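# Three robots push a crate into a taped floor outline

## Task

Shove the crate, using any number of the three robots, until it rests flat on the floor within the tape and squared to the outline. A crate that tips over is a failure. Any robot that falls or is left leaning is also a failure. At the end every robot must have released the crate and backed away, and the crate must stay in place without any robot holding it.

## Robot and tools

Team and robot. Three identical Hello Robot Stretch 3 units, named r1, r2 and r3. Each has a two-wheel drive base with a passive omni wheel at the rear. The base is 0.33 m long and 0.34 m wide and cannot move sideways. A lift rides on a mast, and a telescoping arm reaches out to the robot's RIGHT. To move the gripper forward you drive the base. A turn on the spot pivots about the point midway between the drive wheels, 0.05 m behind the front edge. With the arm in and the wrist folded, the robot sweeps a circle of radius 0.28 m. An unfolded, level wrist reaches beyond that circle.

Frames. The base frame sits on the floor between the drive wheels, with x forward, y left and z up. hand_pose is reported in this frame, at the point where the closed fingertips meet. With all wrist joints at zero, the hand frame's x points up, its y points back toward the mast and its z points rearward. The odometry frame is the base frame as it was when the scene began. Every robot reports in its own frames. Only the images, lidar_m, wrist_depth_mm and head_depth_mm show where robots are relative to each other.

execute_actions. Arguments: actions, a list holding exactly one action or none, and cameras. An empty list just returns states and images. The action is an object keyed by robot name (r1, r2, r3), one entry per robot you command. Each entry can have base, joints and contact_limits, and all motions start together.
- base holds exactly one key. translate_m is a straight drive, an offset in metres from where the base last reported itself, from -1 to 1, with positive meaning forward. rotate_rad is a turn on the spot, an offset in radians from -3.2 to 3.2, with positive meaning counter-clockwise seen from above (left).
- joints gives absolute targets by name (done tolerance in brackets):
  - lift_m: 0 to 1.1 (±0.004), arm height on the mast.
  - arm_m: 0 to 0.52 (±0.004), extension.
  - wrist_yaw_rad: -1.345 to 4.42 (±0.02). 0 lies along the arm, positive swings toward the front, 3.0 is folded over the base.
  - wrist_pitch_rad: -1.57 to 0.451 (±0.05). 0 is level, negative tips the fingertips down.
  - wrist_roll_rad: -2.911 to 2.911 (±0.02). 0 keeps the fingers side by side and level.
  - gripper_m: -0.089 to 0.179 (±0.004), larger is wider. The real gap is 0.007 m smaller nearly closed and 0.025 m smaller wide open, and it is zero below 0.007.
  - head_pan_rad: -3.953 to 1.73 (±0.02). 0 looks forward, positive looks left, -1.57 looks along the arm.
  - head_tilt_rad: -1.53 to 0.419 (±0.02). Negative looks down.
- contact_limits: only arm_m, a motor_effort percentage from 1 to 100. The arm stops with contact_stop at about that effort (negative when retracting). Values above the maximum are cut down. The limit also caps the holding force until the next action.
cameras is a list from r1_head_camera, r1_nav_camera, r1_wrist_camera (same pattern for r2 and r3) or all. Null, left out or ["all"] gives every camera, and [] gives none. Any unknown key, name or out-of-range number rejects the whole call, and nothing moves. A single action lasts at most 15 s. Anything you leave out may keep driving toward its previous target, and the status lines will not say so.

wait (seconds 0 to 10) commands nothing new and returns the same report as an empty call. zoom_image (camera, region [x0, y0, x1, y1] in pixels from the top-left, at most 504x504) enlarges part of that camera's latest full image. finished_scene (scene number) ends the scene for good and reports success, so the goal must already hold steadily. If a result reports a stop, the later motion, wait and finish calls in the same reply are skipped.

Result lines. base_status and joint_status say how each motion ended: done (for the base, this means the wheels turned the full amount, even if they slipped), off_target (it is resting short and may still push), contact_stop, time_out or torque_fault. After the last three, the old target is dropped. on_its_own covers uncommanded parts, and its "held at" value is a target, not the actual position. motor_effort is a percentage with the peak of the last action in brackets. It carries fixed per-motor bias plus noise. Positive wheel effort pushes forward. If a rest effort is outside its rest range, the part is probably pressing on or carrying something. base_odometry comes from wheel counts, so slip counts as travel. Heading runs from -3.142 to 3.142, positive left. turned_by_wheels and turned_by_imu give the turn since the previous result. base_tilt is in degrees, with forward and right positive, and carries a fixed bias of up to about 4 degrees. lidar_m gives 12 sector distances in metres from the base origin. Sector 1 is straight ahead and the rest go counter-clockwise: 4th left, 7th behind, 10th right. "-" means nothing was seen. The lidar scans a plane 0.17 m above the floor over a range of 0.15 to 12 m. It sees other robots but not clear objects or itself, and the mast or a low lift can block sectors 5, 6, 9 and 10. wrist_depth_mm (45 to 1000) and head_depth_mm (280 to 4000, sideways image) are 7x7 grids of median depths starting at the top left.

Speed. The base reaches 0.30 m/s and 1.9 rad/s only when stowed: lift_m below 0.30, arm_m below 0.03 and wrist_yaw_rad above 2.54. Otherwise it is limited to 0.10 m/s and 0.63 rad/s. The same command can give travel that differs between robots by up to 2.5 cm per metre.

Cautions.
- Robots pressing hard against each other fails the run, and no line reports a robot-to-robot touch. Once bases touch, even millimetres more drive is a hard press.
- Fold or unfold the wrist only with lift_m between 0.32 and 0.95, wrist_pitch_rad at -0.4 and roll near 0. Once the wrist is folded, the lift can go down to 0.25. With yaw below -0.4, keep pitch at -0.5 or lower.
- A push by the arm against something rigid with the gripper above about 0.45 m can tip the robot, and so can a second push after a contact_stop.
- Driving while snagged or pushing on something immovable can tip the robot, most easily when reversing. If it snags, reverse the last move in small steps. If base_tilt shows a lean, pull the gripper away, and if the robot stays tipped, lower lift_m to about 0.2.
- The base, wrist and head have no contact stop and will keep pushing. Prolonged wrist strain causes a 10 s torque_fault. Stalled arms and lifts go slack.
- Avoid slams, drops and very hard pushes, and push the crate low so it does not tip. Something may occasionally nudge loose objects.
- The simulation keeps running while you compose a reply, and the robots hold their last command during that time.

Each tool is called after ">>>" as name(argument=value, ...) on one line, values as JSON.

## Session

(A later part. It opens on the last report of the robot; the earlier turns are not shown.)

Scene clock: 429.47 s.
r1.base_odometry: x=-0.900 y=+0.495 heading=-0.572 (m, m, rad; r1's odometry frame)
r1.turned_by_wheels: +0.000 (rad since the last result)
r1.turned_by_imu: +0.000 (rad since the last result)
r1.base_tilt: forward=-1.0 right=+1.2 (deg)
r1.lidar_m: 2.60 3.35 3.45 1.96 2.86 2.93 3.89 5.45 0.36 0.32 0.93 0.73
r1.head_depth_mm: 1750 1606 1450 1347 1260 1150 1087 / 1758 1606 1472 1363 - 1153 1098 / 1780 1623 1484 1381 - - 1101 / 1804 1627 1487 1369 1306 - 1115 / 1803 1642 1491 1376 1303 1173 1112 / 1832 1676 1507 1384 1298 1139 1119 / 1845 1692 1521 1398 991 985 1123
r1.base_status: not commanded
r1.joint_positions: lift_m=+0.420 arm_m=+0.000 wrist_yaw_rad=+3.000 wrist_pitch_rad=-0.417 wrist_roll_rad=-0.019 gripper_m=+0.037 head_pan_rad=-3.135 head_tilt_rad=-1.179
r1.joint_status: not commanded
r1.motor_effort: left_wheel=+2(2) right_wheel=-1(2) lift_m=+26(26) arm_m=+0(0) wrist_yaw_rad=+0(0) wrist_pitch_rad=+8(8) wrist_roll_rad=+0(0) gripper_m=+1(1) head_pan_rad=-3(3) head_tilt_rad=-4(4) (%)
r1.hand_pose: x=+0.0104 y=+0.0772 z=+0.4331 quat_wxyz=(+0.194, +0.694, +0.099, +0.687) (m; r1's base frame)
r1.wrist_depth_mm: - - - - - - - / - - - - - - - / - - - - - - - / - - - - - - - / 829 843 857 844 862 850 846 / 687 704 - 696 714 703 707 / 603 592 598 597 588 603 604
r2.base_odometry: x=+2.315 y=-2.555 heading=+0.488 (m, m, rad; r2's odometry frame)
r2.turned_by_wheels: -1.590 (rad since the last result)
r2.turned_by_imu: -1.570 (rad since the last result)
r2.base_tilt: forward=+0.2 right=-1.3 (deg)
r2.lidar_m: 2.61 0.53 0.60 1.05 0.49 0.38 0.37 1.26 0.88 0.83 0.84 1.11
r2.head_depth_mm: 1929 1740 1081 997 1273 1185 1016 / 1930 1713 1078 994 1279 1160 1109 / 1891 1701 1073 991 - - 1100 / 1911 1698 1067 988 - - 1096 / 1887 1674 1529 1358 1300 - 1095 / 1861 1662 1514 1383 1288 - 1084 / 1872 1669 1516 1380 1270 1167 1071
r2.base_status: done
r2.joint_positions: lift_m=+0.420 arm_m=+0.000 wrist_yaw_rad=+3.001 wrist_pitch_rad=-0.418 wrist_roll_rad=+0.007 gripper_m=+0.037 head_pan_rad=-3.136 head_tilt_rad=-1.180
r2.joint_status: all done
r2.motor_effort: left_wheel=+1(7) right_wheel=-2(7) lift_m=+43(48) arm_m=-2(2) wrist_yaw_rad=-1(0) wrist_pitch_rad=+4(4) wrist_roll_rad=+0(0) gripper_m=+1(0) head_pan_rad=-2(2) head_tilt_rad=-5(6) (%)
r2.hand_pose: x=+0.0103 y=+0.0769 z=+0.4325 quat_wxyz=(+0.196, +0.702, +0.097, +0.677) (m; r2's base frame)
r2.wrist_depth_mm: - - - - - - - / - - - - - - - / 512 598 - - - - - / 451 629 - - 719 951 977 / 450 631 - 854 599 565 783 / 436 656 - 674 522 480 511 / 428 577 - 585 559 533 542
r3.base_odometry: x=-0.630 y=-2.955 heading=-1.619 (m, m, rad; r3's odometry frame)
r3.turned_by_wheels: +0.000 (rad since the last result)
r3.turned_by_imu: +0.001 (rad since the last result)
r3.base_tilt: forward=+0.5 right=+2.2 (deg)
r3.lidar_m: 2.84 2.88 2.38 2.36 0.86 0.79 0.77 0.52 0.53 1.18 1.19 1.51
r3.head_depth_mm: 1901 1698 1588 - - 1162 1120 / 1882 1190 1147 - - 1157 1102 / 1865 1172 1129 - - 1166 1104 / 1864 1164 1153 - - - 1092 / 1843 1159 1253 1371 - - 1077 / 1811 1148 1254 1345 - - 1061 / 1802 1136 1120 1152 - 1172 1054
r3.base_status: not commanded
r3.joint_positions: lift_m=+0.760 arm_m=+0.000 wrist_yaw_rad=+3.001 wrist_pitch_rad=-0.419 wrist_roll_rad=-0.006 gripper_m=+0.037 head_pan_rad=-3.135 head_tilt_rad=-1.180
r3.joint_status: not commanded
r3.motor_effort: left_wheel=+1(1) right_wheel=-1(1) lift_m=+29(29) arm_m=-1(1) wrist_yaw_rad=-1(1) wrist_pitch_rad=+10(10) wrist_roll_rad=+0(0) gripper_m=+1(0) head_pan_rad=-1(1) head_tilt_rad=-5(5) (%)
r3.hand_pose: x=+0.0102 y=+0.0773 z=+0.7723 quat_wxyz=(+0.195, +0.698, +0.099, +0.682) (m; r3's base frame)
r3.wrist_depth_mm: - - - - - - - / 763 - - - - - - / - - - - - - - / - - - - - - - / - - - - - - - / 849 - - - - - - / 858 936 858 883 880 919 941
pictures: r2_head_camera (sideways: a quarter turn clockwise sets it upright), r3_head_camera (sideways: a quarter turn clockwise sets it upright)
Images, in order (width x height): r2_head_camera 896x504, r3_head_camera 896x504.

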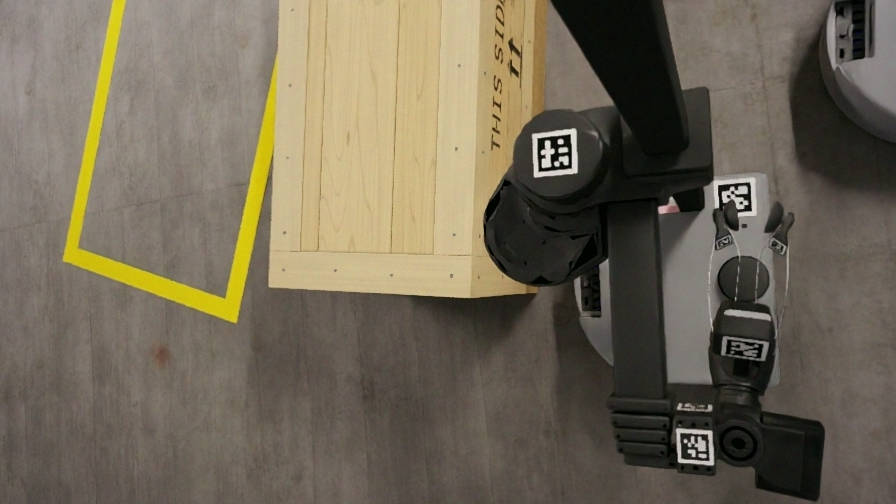

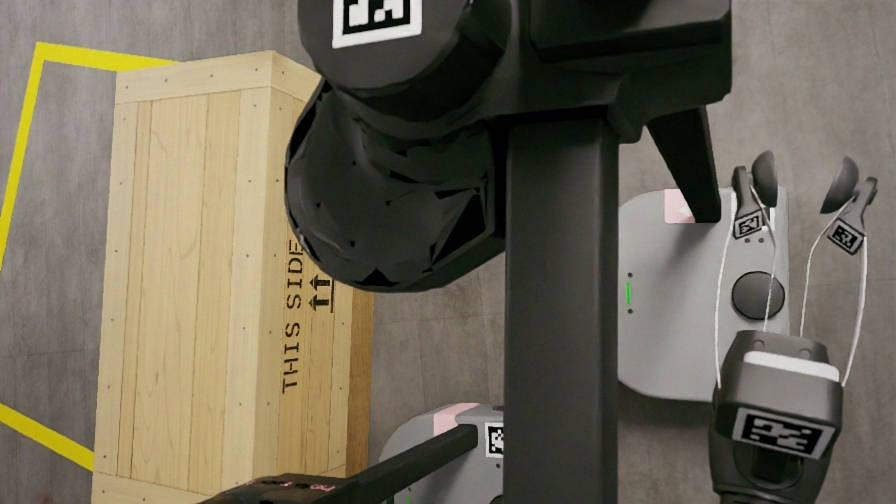

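>>> execute_actions(actions=[{"r2":{"base":{"translate_m":-0.085}},"r3":{"base":{"translate_m":-0.3}}}], cameras=["r3_head_camera","r2_head_camera"])

Scene clock: 436.03 s.
r1.base_odometry: x=-0.900 y=+0.495 heading=-0.572 (m, m, rad; r1's odometry frame)
r1.turned_by_wheels: +0.000 (rad since the last result)
r1.turned_by_imu: +0.001 (rad since the last result)
r1.base_tilt: forward=-1.0 right=+1.1 (deg)
r1.lidar_m: 2.60 3.35 3.45 1.96 2.87 2.93 3.90 5.45 0.36 0.32 0.93 0.57
r1.head_depth_mm: 1751 1602 1465 1351 1273 1149 1093 / 1765 1617 1465 1363 - 1146 1100 / 1780 1607 1477 1382 - - 1103 / 1801 1633 1490 1375 1301 - 1113 / 1822 1632 1499 1370 1298 1172 1114 / 1820 1652 1506 1390 1300 1133 1114 / 1866 1677 1518 1386 991 982 1125
r1.base_status: not commanded
r1.joint_positions: lift_m=+0.420 arm_m=+0.000 wrist_yaw_rad=+3.000 wrist_pitch_rad=-0.417 wrist_roll_rad=-0.019 gripper_m=+0.037 head_pan_rad=-3.135 head_tilt_rad=-1.179
r1.joint_status: not commanded
r1.motor_effort: left_wheel=+2(2) right_wheel=-1(1) lift_m=+26(26) arm_m=-1(1) wrist_yaw_rad=+0(0) wrist_pitch_rad=+8(8) wrist_roll_rad=+0(0) gripper_m=+0(0) head_pan_rad=-3(3) head_tilt_rad=-3(4) (%)
r1.hand_pose: x=+0.0104 y=+0.0772 z=+0.4331 quat_wxyz=(+0.194, +0.694, +0.099, +0.687) (m; r1's base frame)
r1.wrist_depth_mm: - - - - - - - / - - - - - - - / - - - - - - - / - - - - - - - / 826 835 857 833 843 854 836 / 697 690 - 693 715 707 712 / 599 602 595 601 584 597 610
r2.base_odometry: x=+2.240 y=-2.594 heading=+0.489 (m, m, rad; r2's odometry frame)
r2.turned_by_wheels: +0.000 (rad since the last result)
r2.turned_by_imu: +0.002 (rad since the last result)
r2.base_tilt: forward=+0.2 right=-1.3 (deg)
r2.lidar_m: 2.63 3.40 0.40 0.52 0.38 0.29 0.29 1.26 0.88 0.83 0.85 1.12
r2.head_depth_mm: 1940 1721 1079 982 961 1036 968 / 1927 1722 1076 983 1076 1017 974 / 1899 1690 1073 978 - - 1102 / 1900 1706 1068 980 - - 1092 / 1896 1684 1506 1386 1288 - 1096 / 1889 1676 1513 1377 1279 - 1091 / 1864 1664 1505 1375 1266 1161 1075
r2.base_status: done
r2.joint_positions: lift_m=+0.420 arm_m=+0.000 wrist_yaw_rad=+3.001 wrist_pitch_rad=-0.418 wrist_roll_rad=+0.007 gripper_m=+0.037 head_pan_rad=-3.136 head_tilt_rad=-1.180
r2.joint_status: not commanded
r2.motor_effort: left_wheel=+2(2) right_wheel=-2(7) lift_m=+44(44) arm_m=-2(3) wrist_yaw_rad=+0(1) wrist_pitch_rad=+4(4) wrist_roll_rad=+0(0) gripper_m=+0(1) head_pan_rad=-3(3) head_tilt_rad=-5(5) (%)
r2.hand_pose: x=+0.0103 y=+0.0769 z=+0.4325 quat_wxyz=(+0.196, +0.702, +0.097, +0.677) (m; r2's base frame)
r2.wrist_depth_mm: - - - - - - - / - - - - - - - / 496 502 - - - - - / 377 487 - - - - 957 / 352 494 - 592 605 780 786 / 345 503 - 484 475 657 653 / 337 483 - 509 511 562 554
r3.base_odometry: x=-0.616 y=-2.656 heading=-1.619 (m, m, rad; r3's odometry frame)
r3.turned_by_wheels: +0.000 (rad since the last result)
r3.turned_by_imu: +0.002 (rad since the last result)
r3.base_tilt: forward=+0.5 right=+2.2 (deg)
r3.lidar_m: 3.13 3.19 2.44 3.57 3.62 0.48 0.47 0.35 0.35 1.21 1.23 1.56
r3.head_depth_mm: 1918 1706 1351 - - 1162 1110 / 1889 1683 1107 - - 1161 1105 / 1869 1663 1101 - - 1168 1101 / 1847 1656 1086 - - - 1090 / 1834 1643 1048 1078 - - 1081 / 1818 1625 1037 1087 - - 1063 / 1817 1620 1031 1083 - 1155 1056
r3.base_status: done
r3.joint_positions: lift_m=+0.760 arm_m=+0.000 wrist_yaw_rad=+3.001 wrist_pitch_rad=-0.419 wrist_roll_rad=-0.006 gripper_m=+0.037 head_pan_rad=-3.135 head_tilt_rad=-1.180
r3.joint_status: not commanded
r3.motor_effort: left_wheel=+0(5) right_wheel=-1(5) lift_m=+30(29) arm_m=-1(1) wrist_yaw_rad=-1(1) wrist_pitch_rad=+10(10) wrist_roll_rad=+0(0) gripper_m=+1(1) head_pan_rad=-1(2) head_tilt_rad=-6(5) (%)
r3.hand_pose: x=+0.0102 y=+0.0773 z=+0.7723 quat_wxyz=(+0.195, +0.698, +0.099, +0.682) (m; r3's base frame)
r3.wrist_depth_mm: - - - - - - - / - - - - - - - / 624 693 - - - - - / - 649 - - - - - / - - - - - - - / - 860 - - - - - / 604 864 894 883 904 937 941
pictures: r2_head_camera (sideways: a quarter turn clockwise sets it upright), r3_head_camera (sideways: a quarter turn clockwise sets it upright)
Images, in order (width x height): r2_head_camera 896x504, r3_head_camera 896x504.

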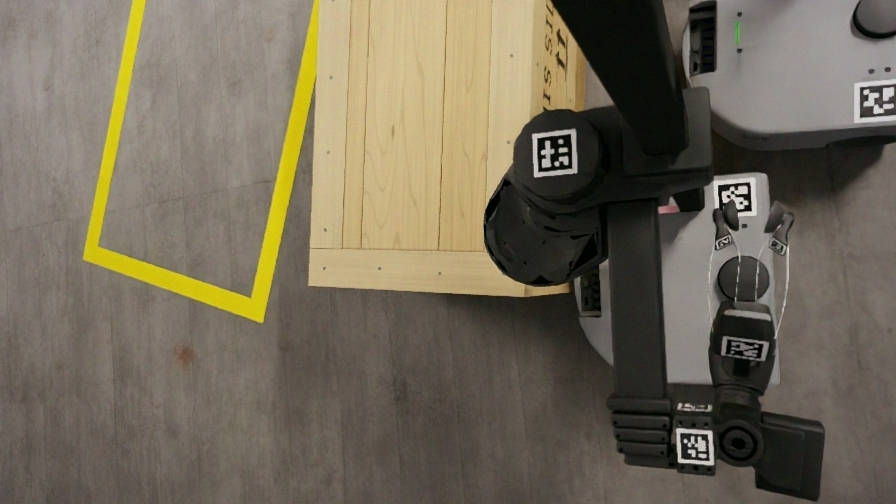

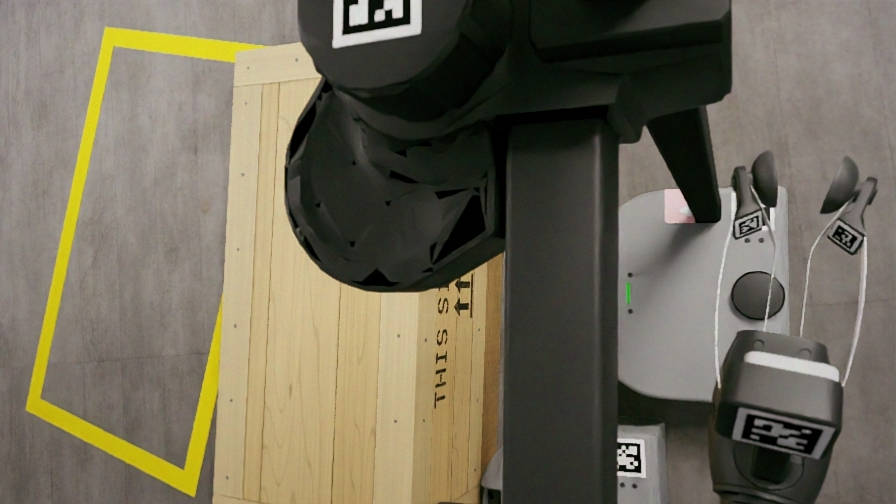

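>>> execute_actions(actions=[{"r3":{"base":{"translate_m":-0.18}},"r2":{"base":{"rotate_rad":-0.015}}}], cameras=[])

>>> execute_actions(actions=[{"r1":{"base":{"translate_m":0.55}}}], cameras=[])

>>> execute_actions(actions=[{"r1":{"base":{"rotate_rad":0.45}}}], cameras=["r3_head_camera","r1_head_camera"])

Scene clock: 441.80 s.
r1.base_odometry: x=-0.900 y=+0.495 heading=-0.572 (m, m, rad; r1's odometry frame)
r1.turned_by_wheels: +0.000 (rad since the last result)
r1.turned_by_imu: +0.001 (rad since the last result)
r1.base_tilt: forward=-1.1 right=+1.1 (deg)
r1.lidar_m: 2.59 3.35 3.43 1.96 2.87 2.93 3.87 5.45 0.36 0.32 0.52 1.96
r1.head_depth_mm: 1740 1602 1464 1351 1269 1154 1094 / 1773 1601 1481 1364 - 1146 1092 / 1792 1612 1475 1374 - - 1105 / 1789 1628 1480 1368 1303 - 1114 / 1811 1636 1501 1379 1301 1173 1119 / 1821 1654 1493 1384 1289 1142 1126 / 1829 1672 1537 1403 993 984 1125
r1.base_status: not commanded
r1.joint_positions: lift_m=+0.420 arm_m=+0.000 wrist_yaw_rad=+3.000 wrist_pitch_rad=-0.417 wrist_roll_rad=-0.019 gripper_m=+0.037 head_pan_rad=-3.135 head_tilt_rad=-1.179
r1.joint_status: not commanded
r1.motor_effort: left_wheel=+2(1) right_wheel=-2(1) lift_m=+25(26) arm_m=+0(1) wrist_yaw_rad=-1(0) wrist_pitch_rad=+8(8) wrist_roll_rad=+0(0) gripper_m=+0(0) head_pan_rad=-3(3) head_tilt_rad=-4(3) (%)
r1.hand_pose: x=+0.0104 y=+0.0772 z=+0.4331 quat_wxyz=(+0.194, +0.694, +0.099, +0.687) (m; r1's base frame)
r1.wrist_depth_mm: - - - - - - - / - - - - - - - / - - - - - - - / - - - - - - - / 827 829 866 840 863 832 838 / 701 689 - 692 713 699 704 / 599 604 611 610 584 600 609
r2.base_odometry: x=+2.240 y=-2.594 heading=+0.474 (m, m, rad; r2's odometry frame)
r2.turned_by_wheels: -0.015 (rad since the last result)
r2.turned_by_imu: -0.013 (rad since the last result)
r2.base_tilt: forward=+0.2 right=-1.3 (deg)
r2.lidar_m: 2.51 3.39 2.86 0.36 0.39 0.30 0.29 1.28 0.89 0.83 0.85 1.10
r2.head_depth_mm: 1938 1717 1084 982 977 1030 1115 / 1917 1704 1079 977 1101 1020 1100 / 1908 1710 1072 976 - - 1103 / 1903 1695 1062 976 - - 1093 / 1899 1690 1510 1377 1289 - 1097 / 1876 1682 1520 1382 1278 - 1083 / 1858 1667 1510 1368 1256 1167 1078
r2.base_status: done
r2.joint_positions: lift_m=+0.420 arm_m=+0.000 wrist_yaw_rad=+3.001 wrist_pitch_rad=-0.418 wrist_roll_rad=+0.007 gripper_m=+0.037 head_pan_rad=-3.136 head_tilt_rad=-1.180
r2.joint_status: not commanded
r2.motor_effort: left_wheel=+2(5) right_wheel=-3(4) lift_m=+45(44) arm_m=-2(2) wrist_yaw_rad=-1(0) wrist_pitch_rad=+3(4) wrist_roll_rad=+0(0) gripper_m=+1(0) head_pan_rad=-2(2) head_tilt_rad=-5(5) (%)
r2.hand_pose: x=+0.0103 y=+0.0769 z=+0.4325 quat_wxyz=(+0.196, +0.702, +0.097, +0.677) (m; r2's base frame)
r2.wrist_depth_mm: - - - - - - - / - - - - - - - / 507 505 - - - - - / 382 492 - - - - 983 / 356 502 - 625 850 788 775 / 349 490 - 482 671 663 653 / 340 486 - 482 569 562 561
r3.base_odometry: x=-0.608 y=-2.476 heading=-1.619 (m, m, rad; r3's odometry frame)
r3.turned_by_wheels: +0.000 (rad since the last result)
r3.turned_by_imu: +0.001 (rad since the last result)
r3.base_tilt: forward=+0.5 right=+2.2 (deg)
r3.lidar_m: 3.32 3.38 2.51 0.65 0.40 0.30 0.29 0.30 0.26 0.26 1.25 1.58
r3.head_depth_mm: 1900 1701 1589 - - 1163 1114 / 1891 1676 1564 - - 1162 1101 / 1875 1673 1559 - - 1172 1099 / 1849 1650 1549 - - - 1089 / 1839 1639 1046 960 - - 1076 / 1812 1630 1041 954 - - 1060 / 1806 1621 1029 944 - 1026 1061
r3.base_status: done
r3.joint_positions: lift_m=+0.760 arm_m=+0.000 wrist_yaw_rad=+3.001 wrist_pitch_rad=-0.419 wrist_roll_rad=-0.006 gripper_m=+0.037 head_pan_rad=-3.135 head_tilt_rad=-1.180
r3.joint_status: not commanded
r3.motor_effort: left_wheel=+1(5) right_wheel=+0(5) lift_m=+29(29) arm_m=-1(1) wrist_yaw_rad=-1(1) wrist_pitch_rad=+10(10) wrist_roll_rad=+0(0) gripper_m=+0(0) head_pan_rad=+0(1) head_tilt_rad=-6(5) (%)
r3.hand_pose: x=+0.0102 y=+0.0773 z=+0.7723 quat_wxyz=(+0.195, +0.698, +0.099, +0.682) (m; r3's base frame)
r3.wrist_depth_mm: - - - - - - - / - - 782 - - - - / - - - - - - - / - - - - - - - / - - - - - - - / - - - - - - - / 519 557 901 901 867 953 895
pictures: none
No camera images: the call's "cameras" was empty. Leave "cameras" out to get every camera's image.

Scene clock: 448.43 s.
r1.base_odometry: x=-0.438 y=+0.197 heading=-0.572 (m, m, rad; r1's odometry frame)
r1.turned_by_wheels: +0.000 (rad since the last result)
r1.turned_by_imu: +0.004 (rad since the last result)
r1.base_tilt: forward=-1.1 right=+1.1 (deg)
r1.lidar_m: 2.21 2.88 2.95 1.97 3.17 3.25 4.29 0.66 0.52 0.54 1.62 1.66
r1.head_depth_mm: 1765 1581 1466 1341 1268 1149 1090 / 1760 1601 1462 1379 - 1151 1096 / 1782 1614 1488 1379 - - 1100 / 1815 1624 1496 1379 1309 - 1107 / 1805 1636 1500 1379 1304 1168 1111 / 1833 1650 1471 1355 1299 1218 1110 / 1859 1177 1072 1260 1147 1206 1124
r1.base_status: done
r1.joint_positions: lift_m=+0.420 arm_m=+0.000 wrist_yaw_rad=+3.000 wrist_pitch_rad=-0.417 wrist_roll_rad=-0.019 gripper_m=+0.037 head_pan_rad=-3.135 head_tilt_rad=-1.179
r1.joint_status: not commanded
r1.motor_effort: left_wheel=+1(9) right_wheel=-1(2) lift_m=+26(25) arm_m=-1(1) wrist_yaw_rad=+1(1) wrist_pitch_rad=+8(8) wrist_roll_rad=+0(0) gripper_m=+0(1) head_pan_rad=-3(3) head_tilt_rad=-3(3) (%)
r1.hand_pose: x=+0.0104 y=+0.0772 z=+0.4331 quat_wxyz=(+0.194, +0.694, +0.099, +0.687) (m; r1's base frame)
r1.wrist_depth_mm: - - - - - - - / - - - - - - - / - - - - - - - / - - - - - - - / 842 837 887 851 836 850 829 / 687 700 - 702 711 708 706 / 603 599 598 594 588 609 601
r2.base_odometry: x=+2.240 y=-2.594 heading=+0.474 (m, m, rad; r2's odometry frame)
r2.turned_by_wheels: +0.000 (rad since the last result)
r2.turned_by_imu: +0.002 (rad since the last result)
r2.base_tilt: forward=+0.2 right=-1.3 (deg)
r2.lidar_m: 2.52 3.40 0.88 0.36 0.39 0.30 0.29 1.29 0.88 0.83 0.85 1.10
r2.head_depth_mm: 1948 1719 1088 986 978 1030 1108 / 1908 1714 1082 981 1096 1021 1101 / 1931 1705 1073 978 - - 1099 / 1902 1695 1065 983 - - 1092 / 1905 1691 1529 1370 1282 - 1095 / 1890 1683 1523 1383 1278 - 1088 / 1870 1661 1510 1380 1263 1168 1078
r2.base_status: not commanded
r2.joint_positions: lift_m=+0.420 arm_m=+0.000 wrist_yaw_rad=+3.001 wrist_pitch_rad=-0.418 wrist_roll_rad=+0.007 gripper_m=+0.037 head_pan_rad=-3.136 head_tilt_rad=-1.180
r2.joint_status: not commanded
r2.motor_effort: left_wheel=+2(2) right_wheel=-3(3) lift_m=+44(45) arm_m=-3(2) wrist_yaw_rad=+0(1) wrist_pitch_rad=+4(4) wrist_roll_rad=+0(0) gripper_m=+0(0) head_pan_rad=-3(3) head_tilt_rad=-5(5) (%)
r2.hand_pose: x=+0.0103 y=+0.0769 z=+0.4325 quat_wxyz=(+0.196, +0.702, +0.097, +0.677) (m; r2's base frame)
r2.wrist_depth_mm: - - - - - - - / - - - - - - - / 503 509 - - - - - / 378 500 - 987 944 - 958 / 355 506 - 618 869 800 770 / 348 489 - 483 672 672 653 / 344 482 - 479 575 560 559
r3.base_odometry: x=-0.608 y=-2.476 heading=-1.619 (m, m, rad; r3's odometry frame)
r3.turned_by_wheels: +0.000 (rad since the last result)
r3.turned_by_imu: +0.001 (rad since the last result)
r3.base_tilt: forward=+0.5 right=+2.2 (deg)
r3.lidar_m: 3.30 0.57 0.55 3.55 0.40 0.30 0.29 0.30 0.26 0.26 1.25 1.58
r3.head_depth_mm: 1893 1702 1579 - - 1163 1056 / 1898 1691 1569 - - 1167 1103 / 1871 1668 1572 - - 1167 1102 / 1851 1661 1545 - - - 1091 / 1847 1640 1042 955 - - 1075 / 1836 1639 1040 950 - - 1061 / 1811 1620 1034 945 - 1030 1053
r3.base_status: not commanded
r3.joint_positions: lift_m=+0.760 arm_m=+0.000 wrist_yaw_rad=+3.001 wrist_pitch_rad=-0.419 wrist_roll_rad=-0.006 gripper_m=+0.037 head_pan_rad=-3.135 head_tilt_rad=-1.180
r3.joint_status: not commanded
r3.motor_effort: left_wheel=+0(1) right_wheel=+0(1) lift_m=+29(29) arm_m=-1(1) wrist_yaw_rad=-1(1) wrist_pitch_rad=+10(10) wrist_roll_rad=+0(0) gripper_m=+0(0) head_pan_rad=-1(1) head_tilt_rad=-5(5) (%)
r3.hand_pose: x=+0.0102 y=+0.0773 z=+0.7723 quat_wxyz=(+0.195, +0.698, +0.099, +0.682) (m; r3's base frame)
r3.wrist_depth_mm: - - - - - - - / - - - - - - - / - - - - 635 - - / - - - - - - - / - - - - - 475 - / - - - - 875 - - / 516 540 888 881 776 916 957
pictures: none
No camera images: the call's "cameras" was empty. Leave "cameras" out to get every camera's image.

Scene clock: 450.13 s.
r1.base_odometry: x=-0.438 y=+0.197 heading=-0.122 (m, m, rad; r1's odometry frame)
r1.turned_by_wheels: +0.450 (rad since the last result)
r1.turned_by_imu: +0.455 (rad since the last result)
r1.base_tilt: forward=-1.0 right=+1.2 (deg)
r1.lidar_m: 2.88 2.92 1.96 2.02 3.20 4.03 0.66 0.52 0.54 1.62 1.64 2.07
r1.head_depth_mm: 1761 1582 1453 1347 1254 1152 1091 / 1779 1609 1474 1365 - 1151 1101 / 1770 1615 1477 1385 - - 1103 / 1820 1147 1214 1382 1298 - 1109 / 1826 1142 1165 1368 1294 1174 1117 / 1831 1161 1123 1194 1282 1213 1118 / 1850 1165 878 1220 1283 1204 1124
r1.base_status: done
r1.joint_positions: lift_m=+0.420 arm_m=+0.000 wrist_yaw_rad=+3.000 wrist_pitch_rad=-0.417 wrist_roll_rad=-0.019 gripper_m=+0.037 head_pan_rad=-3.135 head_tilt_rad=-1.179
r1.joint_status: not commanded
r1.motor_effort: left_wheel=-3(8) right_wheel=+3(6) lift_m=+25(25) arm_m=-1(0) wrist_yaw_rad=-1(0) wrist_pitch_rad=+8(8) wrist_roll_rad=+0(0) gripper_m=+0(1) head_pan_rad=-3(3) head_tilt_rad=-4(3) (%)
r1.hand_pose: x=+0.0104 y=+0.0772 z=+0.4331 quat_wxyz=(+0.194, +0.694, +0.099, +0.687) (m; r1's base frame)
r1.wrist_depth_mm: - - - - - - - / - - - - - - - / - - - - - - - / - - - - - - - / 823 827 873 845 852 841 848 / 694 696 - 693 713 706 696 / 594 593 595 600 589 594 596
r2.base_odometry: x=+2.240 y=-2.594 heading=+0.474 (m, m, rad; r2's odometry frame)
r2.turned_by_wheels: +0.000 (rad since the last result)
r2.turned_by_imu: +0.000 (rad since the last result)
r2.base_tilt: forward=+0.3 right=-1.3 (deg)
r2.lidar_m: 2.51 3.38 0.88 0.36 0.39 0.30 0.29 1.29 0.88 0.83 0.85 1.10
r2.head_depth_mm: 1959 1710 1083 987 981 1032 1112 / 1920 1699 1075 983 1092 1016 1108 / 1906 1717 1071 978 - - 1100 / 1908 1695 1062 974 - - 1099 / 1878 1691 1512 1364 1287 - 1095 / 1874 1679 1518 1382 1281 - 1088 / 1891 1663 1511 1369 1259 1167 1072
r2.base_status: not commanded
r2.joint_positions: lift_m=+0.420 arm_m=+0.000 wrist_yaw_rad=+3.001 wrist_pitch_rad=-0.418 wrist_roll_rad=+0.007 gripper_m=+0.037 head_pan_rad=-3.136 head_tilt_rad=-1.180
r2.joint_status: not commanded
r2.motor_effort: left_wheel=+2(2) right_wheel=-2(3) lift_m=+44(44) arm_m=-2(2) wrist_yaw_rad=-1(2) wrist_pitch_rad=+4(4) wrist_roll_rad=+0(0) gripper_m=+0(0) head_pan_rad=-3(3) head_tilt_rad=-5(5) (%)
r2.hand_pose: x=+0.0103 y=+0.0769 z=+0.4325 quat_wxyz=(+0.196, +0.702, +0.097, +0.677) (m; r2's base frame)
r2.wrist_depth_mm: - - - - - - - / - - - - - - - / 502 512 - - 1000 - - / 380 496 - 939 889 999 988 / 356 499 - 627 853 794 777 / 349 493 - 490 667 670 651 / 340 493 - 478 572 564 550
r3.base_odometry: x=-0.608 y=-2.476 heading=-1.619 (m, m, rad; r3's odometry frame)
r3.turned_by_wheels: +0.000 (rad since the last result)
r3.turned_by_imu: +0.000 (rad since the last result)
r3.base_tilt: forward=+0.5 right=+2.2 (deg)
r3.lidar_m: 3.32 0.58 0.55 3.55 0.40 0.30 0.29 0.30 0.26 0.26 1.25 1.58
r3.head_depth_mm: 1921 1709 1582 - - 1167 1016 / 1888 1700 1577 - - 1165 1107 / 1871 1662 1564 - - 1176 1104 / 1838 1656 1542 - - - 1091 / 1842 1649 1044 953 - - 1081 / 1820 1627 1036 949 - - 1053 / 1797 1618 1027 948 - 1035 1053
r3.base_status: not commanded
r3.joint_positions: lift_m=+0.760 arm_m=+0.000 wrist_yaw_rad=+3.001 wrist_pitch_rad=-0.419 wrist_roll_rad=-0.006 gripper_m=+0.037 head_pan_rad=-3.135 head_tilt_rad=-1.180
r3.joint_status: not commanded
r3.motor_effort: left_wheel=+1(1) right_wheel=-1(1) lift_m=+29(29) arm_m=-1(0) wrist_yaw_rad=-1(1) wrist_pitch_rad=+10(10) wrist_roll_rad=+0(0) gripper_m=+0(0) head_pan_rad=-1(2) head_tilt_rad=-5(5) (%)
r3.hand_pose: x=+0.0102 y=+0.0773 z=+0.7723 quat_wxyz=(+0.195, +0.698, +0.099, +0.682) (m; r3's base frame)
r3.wrist_depth_mm: - - - - - - - / - - - - - - - / - - - - 605 - - / - - - - 768 459 - / - - - - - 469 - / - - - - 975 - - / 516 553 909 894 750 910 937
pictures: r1_head_camera (sideways: a quarter turn clockwise sets it upright), r3_head_camera (sideways: a quarter turn clockwise sets it upright)
Images, in order (width x height): r1_head_camera 896x504, r3_head_camera 896x504.

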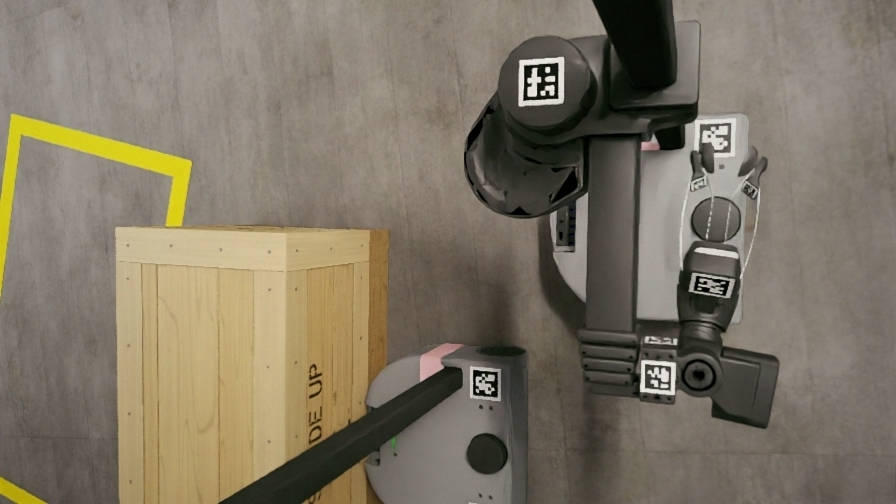

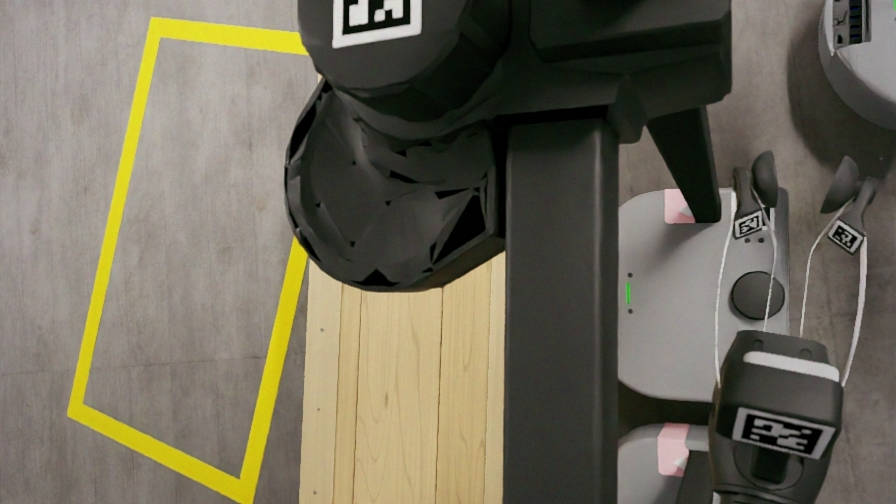

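>>> execute_actions(actions=[{"r1":{"base":{"rotate_rad":0.025}},"r3":{"base":{"rotate_rad":-0.015}}}], cameras=[])

>>> execute_actions(actions=[{"r1":{"base":{"translate_m":-0.36}}}], cameras=["r1_head_camera"])

Scene clock: 454.00 s.
r1.base_odometry: x=-0.438 y=+0.197 heading=-0.097 (m, m, rad; r1's odometry frame)
r1.turned_by_wheels: +0.025 (rad since the last result)
r1.turned_by_imu: +0.026 (rad since the last result)
r1.base_tilt: forward=-1.0 right=+1.1 (deg)
r1.lidar_m: 2.88 2.92 1.96 3.16 3.21 4.11 0.66 0.52 0.54 1.62 1.64 2.11
r1.head_depth_mm: 1749 1599 1451 1350 1260 1154 1095 / 1765 1599 1465 1366 - 1152 1101 / 1795 1625 1480 1386 - - 1106 / 1802 1135 1166 1383 1296 - 1113 / 1807 1140 1182 1366 1299 1171 1114 / 1831 1150 1133 1191 1284 1215 1122 / 1844 1170 1091 1213 1304 1207 1126
r1.base_status: done
r1.joint_positions: lift_m=+0.420 arm_m=+0.000 wrist_yaw_rad=+3.000 wrist_pitch_rad=-0.417 wrist_roll_rad=-0.019 gripper_m=+0.037 head_pan_rad=-3.135 head_tilt_rad=-1.179
r1.joint_status: not commanded
r1.motor_effort: left_wheel=-3(9) right_wheel=+2(6) lift_m=+25(26) arm_m=-1(1) wrist_yaw_rad=+0(1) wrist_pitch_rad=+8(8) wrist_roll_rad=+0(0) gripper_m=+1(0) head_pan_rad=-3(3) head_tilt_rad=-3(4) (%)
r1.hand_pose: x=+0.0104 y=+0.0772 z=+0.4331 quat_wxyz=(+0.194, +0.694, +0.099, +0.687) (m; r1's base frame)
r1.wrist_depth_mm: - - - - - - - / - - - - - - - / - - - - - - - / - - - - - - - / 811 836 897 840 850 836 832 / 700 707 - 707 717 699 701 / 595 592 598 607 585 588 604
r2.base_odometry: x=+2.240 y=-2.594 heading=+0.474 (m, m, rad; r2's odometry frame)
r2.turned_by_wheels: +0.000 (rad since the last result)
r2.turned_by_imu: +0.001 (rad since the last result)
r2.base_tilt: forward=+0.2 right=-1.3 (deg)
r2.lidar_m: 2.51 3.41 0.88 0.36 0.39 0.30 0.29 1.28 0.89 0.83 0.85 1.10
r2.head_depth_mm: 1937 1732 1083 986 982 1032 1107 / 1918 1722 1072 980 1097 1015 1107 / 1908 1694 1069 975 - - 1098 / 1900 1700 1063 981 - - 1100 / 1880 1686 1522 1375 1286 - 1096 / 1879 1676 1510 1380 1277 - 1091 / 1860 1664 1509 1368 1272 1168 1076
r2.base_status: not commanded
r2.joint_positions: lift_m=+0.420 arm_m=+0.000 wrist_yaw_rad=+3.001 wrist_pitch_rad=-0.418 wrist_roll_rad=+0.007 gripper_m=+0.037 head_pan_rad=-3.136 head_tilt_rad=-1.180
r2.joint_status: not commanded
r2.motor_effort: left_wheel=+2(1) right_wheel=-3(3) lift_m=+45(45) arm_m=-2(2) wrist_yaw_rad=-1(1) wrist_pitch_rad=+3(3) wrist_roll_rad=+0(0) gripper_m=+0(0) head_pan_rad=-2(3) head_tilt_rad=-5(5) (%)
r2.hand_pose: x=+0.0103 y=+0.0769 z=+0.4325 quat_wxyz=(+0.196, +0.702, +0.097, +0.677) (m; r2's base frame)
r2.wrist_depth_mm: - - - - - - - / - - - - - - - / 501 505 - - - - - / 377 492 - 948 897 - - / 356 504 - 629 828 801 783 / 349 486 - 489 663 665 647 / 343 488 - 483 576 563 550
r3.base_odometry: x=-0.608 y=-2.476 heading=-1.633 (m, m, rad; r3's odometry frame)
r3.turned_by_wheels: -0.015 (rad since the last result)
r3.turned_by_imu: -0.014 (rad since the last result)
r3.base_tilt: forward=+0.5 right=+2.2 (deg)
r3.lidar_m: 3.26 3.35 0.55 3.55 0.41 0.30 0.29 0.30 0.26 0.26 1.25 1.56
r3.head_depth_mm: 1896 1702 1581 - - 1169 1019 / 1897 1692 1566 - - 1159 1105 / 1866 1670 1577 - - 1170 1100 / 1856 1645 1549 - - - 1089 / 1838 1637 1045 959 - - 1082 / 1812 1636 1036 954 - - 1058 / 1806 1623 1030 941 - 1029 1060
r3.base_status: done
r3.joint_positions: lift_m=+0.760 arm_m=+0.000 wrist_yaw_rad=+3.001 wrist_pitch_rad=-0.419 wrist_roll_rad=-0.006 gripper_m=+0.037 head_pan_rad=-3.135 head_tilt_rad=-1.180
r3.joint_status: not commanded
r3.motor_effort: left_wheel=+3(7) right_wheel=-2(5) lift_m=+29(29) arm_m=-1(1) wrist_yaw_rad=-1(1) wrist_pitch_rad=+10(10) wrist_roll_rad=+0(0) gripper_m=+1(0) head_pan_rad=-1(1) head_tilt_rad=-5(5) (%)
r3.hand_pose: x=+0.0102 y=+0.0773 z=+0.7723 quat_wxyz=(+0.195, +0.698, +0.099, +0.682) (m; r3's base frame)
r3.wrist_depth_mm: - - - - - - - / - - - - - - - / - - - - 582 - - / - - - - 736 454 - / - - - - - 463 - / - - - - - - - / 515 554 879 860 733 910 907
pictures: none
No camera images: the call's "cameras" was empty. Leave "cameras" out to get every camera's image.

Scene clock: 458.73 s.
r1.base_odometry: x=-0.796 y=+0.232 heading=-0.097 (m, m, rad; r1's odometry frame)
r1.turned_by_wheels: +0.000 (rad since the last result)
r1.turned_by_imu: -0.002 (rad since the last result)
r1.base_tilt: forward=-1.1 right=+1.2 (deg)
r1.lidar_m: 3.24 3.30 2.11 3.13 3.17 4.05 0.30 0.32 0.28 0.28 1.68 2.15
r1.head_depth_mm: 1760 1579 1460 1357 1271 1155 1095 / 1763 1607 1482 1377 - 1153 1100 / 1778 1618 1479 1382 - - 1102 / 1792 1637 1034 974 1216 - 1107 / 1819 1639 1044 974 1276 1165 1122 / 1831 1652 1051 984 1136 1058 1112 / 1850 1672 1061 994 1130 1083 1125
r1.base_status: done
r1.joint_positions: lift_m=+0.420 arm_m=+0.000 wrist_yaw_rad=+3.000 wrist_pitch_rad=-0.417 wrist_roll_rad=-0.019 gripper_m=+0.037 head_pan_rad=-3.135 head_tilt_rad=-1.179
r1.joint_status: not commanded
r1.motor_effort: left_wheel=-2(10) right_wheel=+3(3) lift_m=+25(26) arm_m=-1(0) wrist_yaw_rad=+0(0) wrist_pitch_rad=+8(8) wrist_roll_rad=+0(0) gripper_m=+1(0) head_pan_rad=-3(3) head_tilt_rad=-3(3) (%)
r1.hand_pose: x=+0.0104 y=+0.0772 z=+0.4331 quat_wxyz=(+0.194, +0.694, +0.099, +0.687) (m; r1's base frame)
r1.wrist_depth_mm: - - - - - - - / - - - - - - - / - - - - - - - / - - - - - - - / 839 829 854 839 833 845 846 / 688 698 - 702 706 703 705 / 596 601 598 592 589 605 604
r2.base_odometry: x=+2.240 y=-2.594 heading=+0.474 (m, m, rad; r2's odometry frame)
r2.turned_by_wheels: +0.000 (rad since the last result)
r2.turned_by_imu: +0.001 (rad since the last result)
r2.base_tilt: forward=+0.3 right=-1.3 (deg)
r2.lidar_m: 2.51 3.40 2.87 0.36 0.39 0.30 0.29 1.28 0.89 0.83 0.85 1.10
r2.head_depth_mm: 1925 1734 1083 983 988 1034 1112 / 1910 1715 1082 981 1095 1018 1109 / 1926 1708 1073 981 - - 1104 / 1892 1692 1063 978 - - 1096 / 1895 1679 1521 1373 1287 - 1089 / 1893 1679 1507 1384 1281 - 1085 / 1855 1664 1507 1373 1264 1169 1081
r2.base_status: not commanded
r2.joint_positions: lift_m=+0.420 arm_m=+0.000 wrist_yaw_rad=+3.001 wrist_pitch_rad=-0.418 wrist_roll_rad=+0.007 gripper_m=+0.037 head_pan_rad=-3.136 head_tilt_rad=-1.180
r2.joint_status: not commanded
r2.motor_effort: left_wheel=+2(2) right_wheel=-2(3) lift_m=+45(44) arm_m=-3(2) wrist_yaw_rad=+0(1) wrist_pitch_rad=+4(3) wrist_roll_rad=+0(0) gripper_m=+0(0) head_pan_rad=-2(2) head_tilt_rad=-5(5) (%)
r2.hand_pose: x=+0.0103 y=+0.0769 z=+0.4325 quat_wxyz=(+0.196, +0.702, +0.097, +0.677) (m; r2's base frame)
r2.wrist_depth_mm: - - - - - - - / - - - - - - - / 503 503 981 - - - - / 379 497 826 856 - - 961 / 355 507 - 629 865 787 788 / 349 498 - 492 672 671 651 / 342 491 - 478 574 566 556
r3.base_odometry: x=-0.608 y=-2.476 heading=-1.633 (m, m, rad; r3's odometry frame)
r3.turned_by_wheels: +0.000 (rad since the last result)
r3.turned_by_imu: +0.001 (rad since the last result)
r3.base_tilt: forward=+0.5 right=+2.2 (deg)
r3.lidar_m: 3.25 3.36 2.51 0.40 0.41 0.30 0.29 0.30 0.26 0.25 1.24 1.56
r3.head_depth_mm: 1914 1696 1596 - - 650 638 / 1882 1687 1565 - - 1024 1083 / 1891 1668 1566 - - 1165 1101 / 1849 1646 1550 - - - 1087 / 1842 1642 1042 957 - - 1080 / 1813 1633 1036 952 - - 1058 / 1803 1624 1028 944 - 1033 1056
r3.base_status: not commanded
r3.joint_positions: lift_m=+0.760 arm_m=+0.000 wrist_yaw_rad=+3.001 wrist_pitch_rad=-0.419 wrist_roll_rad=-0.006 gripper_m=+0.037 head_pan_rad=-3.135 head_tilt_rad=-1.180
r3.joint_status: not commanded
r3.motor_effort: left_wheel=+3(3) right_wheel=-2(2) lift_m=+29(29) arm_m=-1(1) wrist_yaw_rad=-1(1) wrist_pitch_rad=+10(10) wrist_roll_rad=+0(0) gripper_m=+1(0) head_pan_rad=-1(1) head_tilt_rad=-6(6) (%)
r3.hand_pose: x=+0.0102 y=+0.0773 z=+0.7723 quat_wxyz=(+0.195, +0.698, +0.099, +0.682) (m; r3's base frame)
r3.wrist_depth_mm: - - - - - - - / - - - - - - - / - - 559 - - - - / - - 487 - - - - / - - - 477 - - - / - - - 423 - - - / 509 554 737 856 904 922 933
pictures: r1_head_camera (sideways: a quarter turn clockwise sets it upright)
Images, in order (width x height): r1_head_camera 896x504.

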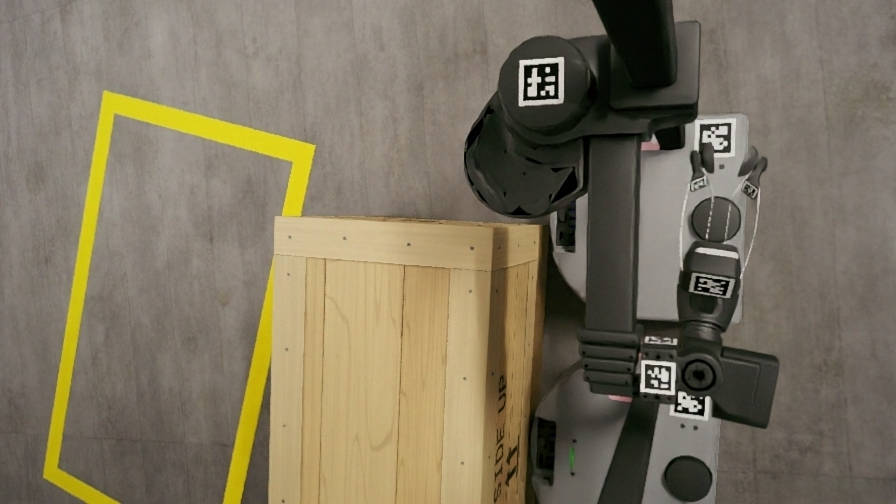

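>>> execute_actions(actions=[{"r1":{"base":{"translate_m":-0.17}},"r3":{"base":{"translate_m":-0.19}},"r2":{"base":{"translate_m":-0.22}}}], cameras=["r1_head_camera","r2_head_camera","r3_head_camera"])

Scene clock: 466.40 s.
r1.base_odometry: x=-0.965 y=+0.249 heading=-0.097 (m, m, rad; r1's odometry frame)
r1.turned_by_wheels: +0.000 (rad since the last result)
r1.turned_by_imu: +0.007 (rad since the last result)
r1.base_tilt: forward=-1.1 right=+1.2 (deg)
r1.lidar_m: 3.41 3.48 2.20 3.10 3.16 4.08 0.28 0.29 0.29 0.30 1.70 2.18
r1.head_depth_mm: 1764 1593 1458 1348 1255 1159 1085 / 1763 1605 1469 1363 - 1149 1104 / 1768 1626 1481 1391 - - 1100 / 1789 1632 1038 969 1104 - 1113 / 1812 1640 1045 961 1233 1169 1107 / 1828 1644 1052 972 1122 1053 1119 / 1839 1658 1058 988 1132 1085 1126
r1.base_status: done
r1.joint_positions: lift_m=+0.420 arm_m=+0.000 wrist_yaw_rad=+3.000 wrist_pitch_rad=-0.417 wrist_roll_rad=-0.019 gripper_m=+0.037 head_pan_rad=-3.135 head_tilt_rad=-1.179
r1.joint_status: not commanded
r1.motor_effort: left_wheel=-5(69) right_wheel=-14(40) lift_m=+26(26) arm_m=-1(1) wrist_yaw_rad=+1(0) wrist_pitch_rad=+8(8) wrist_roll_rad=+0(0) gripper_m=+0(1) head_pan_rad=-3(3) head_tilt_rad=-3(3) (%)
r1.hand_pose: x=+0.0104 y=+0.0772 z=+0.4330 quat_wxyz=(+0.194, +0.694, +0.099, +0.687) (m; r1's base frame)
r1.wrist_depth_mm: - - - - - - - / - - - - - - - / - - - - - - - / - - - - - - - / 839 841 858 826 841 847 859 / 693 699 - 707 726 711 706 / 601 604 599 600 580 595 603
r2.base_odometry: x=+2.045 y=-2.694 heading=+0.473 (m, m, rad; r2's odometry frame)
r2.turned_by_wheels: -0.001 (rad since the last result)
r2.turned_by_imu: +0.040 (rad since the last result)
r2.base_tilt: forward=+0.2 right=-1.3 (deg)
r2.lidar_m: 2.88 3.60 2.93 0.37 0.35 0.28 0.27 1.25 0.89 0.85 0.87 1.16
r2.head_depth_mm: 1922 1711 1556 987 935 1030 1088 / 1954 1714 1552 981 958 1027 1081 / 1912 1712 1528 977 - - 1106 / 1898 1693 1479 985 - - 1099 / 1893 1692 1514 1383 1288 - 1095 / 1875 1680 1517 1386 1285 - 1085 / 1862 1668 1503 1378 1256 1161 1070
r2.base_status: translate_m off_target (by the wheels' count: -0.2195 of -0.2200)
r2.joint_positions: lift_m=+0.420 arm_m=+0.000 wrist_yaw_rad=+3.001 wrist_pitch_rad=-0.418 wrist_roll_rad=+0.007 gripper_m=+0.037 head_pan_rad=-3.136 head_tilt_rad=-1.180
r2.joint_status: not commanded
r2.on_its_own: left_wheel is at rest, and its effort (-56) is outside its rest range (-18 to +18); right_wheel is at rest, and its effort (-43) is outside its rest range (-18 to +18)
r2.motor_effort: left_wheel=-56(73) right_wheel=-43(59) lift_m=+43(44) arm_m=-2(2) wrist_yaw_rad=-1(1) wrist_pitch_rad=+4(4) wrist_roll_rad=+0(0) gripper_m=+0(0) head_pan_rad=-3(3) head_tilt_rad=-6(6) (%)
r2.hand_pose: x=+0.0103 y=+0.0770 z=+0.4326 quat_wxyz=(+0.196, +0.702, +0.097, +0.677) (m; r2's base frame)
r2.wrist_depth_mm: - - - - - - - / - - - - - - - / 505 479 - - - - - / 360 434 857 835 - 997 977 / 318 442 - 591 838 806 788 / 318 447 - 484 669 660 652 / 311 439 - 490 567 562 554
r3.base_odometry: x=-0.596 y=-2.287 heading=-1.633 (m, m, rad; r3's odometry frame)
r3.turned_by_wheels: +0.000 (rad since the last result)
r3.turned_by_imu: +0.059 (rad since the last result)
r3.base_tilt: forward=+0.5 right=+2.2 (deg)
r3.lidar_m: 3.47 3.56 2.58 0.39 0.36 0.28 0.28 0.30 0.27 0.37 1.28 1.67
r3.head_depth_mm: 1891 1710 1589 - - 650 608 / 1875 1688 1570 - - 1015 1083 / 1872 1677 1575 - - 1168 1104 / 1853 1666 1551 - - - 1092 / 1847 1645 1048 952 - - 1077 / 1820 1634 1042 949 - - 1058 / 1810 1621 1029 943 - 1018 1058
r3.base_status: translate_m off_target (by the wheels' count: -0.1898 of -0.1900)
r3.joint_positions: lift_m=+0.760 arm_m=+0.000 wrist_yaw_rad=+3.001 wrist_pitch_rad=-0.419 wrist_roll_rad=-0.006 gripper_m=+0.037 head_pan_rad=-3.135 head_tilt_rad=-1.180
r3.joint_status: not commanded
r3.on_its_own: left_wheel is at rest, and its effort (-19) is outside its rest range (-18 to +18); right_wheel is at rest, and its effort (-28) is outside its rest range (-18 to +18)
r3.motor_effort: left_wheel=-19(98) right_wheel=-28(73) lift_m=+27(29) arm_m=+0(1) wrist_yaw_rad=-1(2) wrist_pitch_rad=+10(11) wrist_roll_rad=+0(0) gripper_m=+1(0) head_pan_rad=-1(1) head_tilt_rad=-5(5) (%)
r3.hand_pose: x=+0.0103 y=+0.0773 z=+0.7725 quat_wxyz=(+0.195, +0.698, +0.099, +0.682) (m; r3's base frame)
r3.wrist_depth_mm: - - - - - - - / - - - - - - - / - - 561 - - - - / - - 464 - - - - / - - - 428 - - - / 597 604 - 424 - - - / 514 538 738 788 856 907 916
pictures: r1_head_camera (sideways: a quarter turn clockwise sets it upright), r2_head_camera (sideways: a quarter turn clockwise sets it upright), r3_head_camera (sideways: a quarter turn clockwise sets it upright)
Images, in order (width x height): r1_head_camera 896x504, r2_head_camera 896x504, r3_head_camera 896x504.

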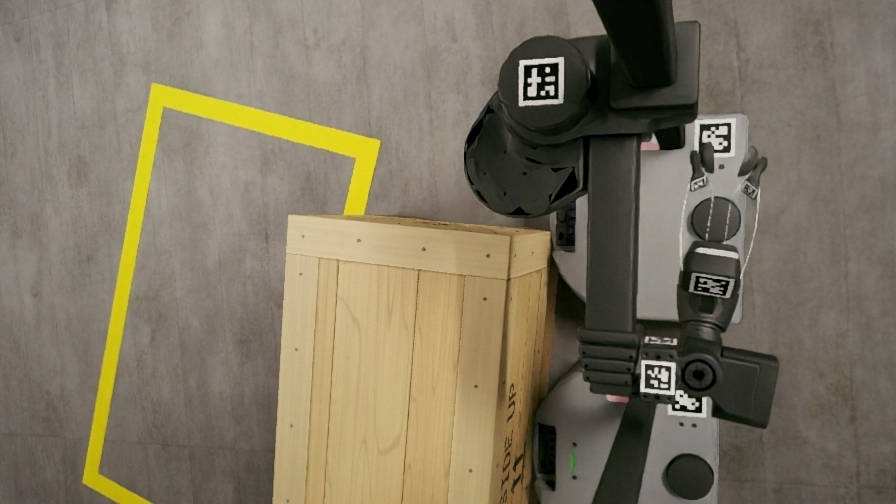

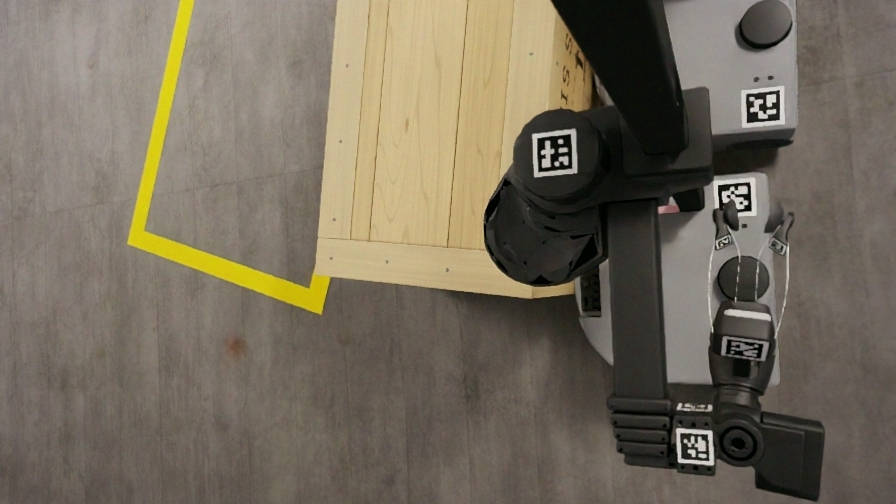

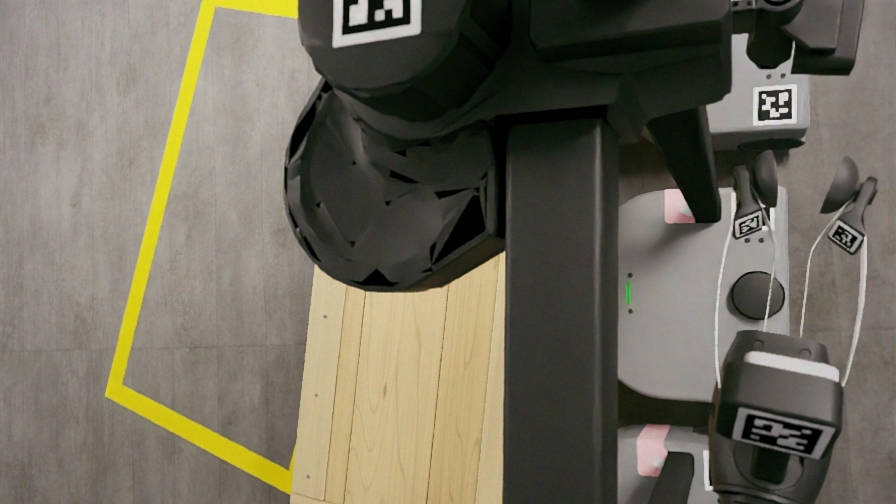

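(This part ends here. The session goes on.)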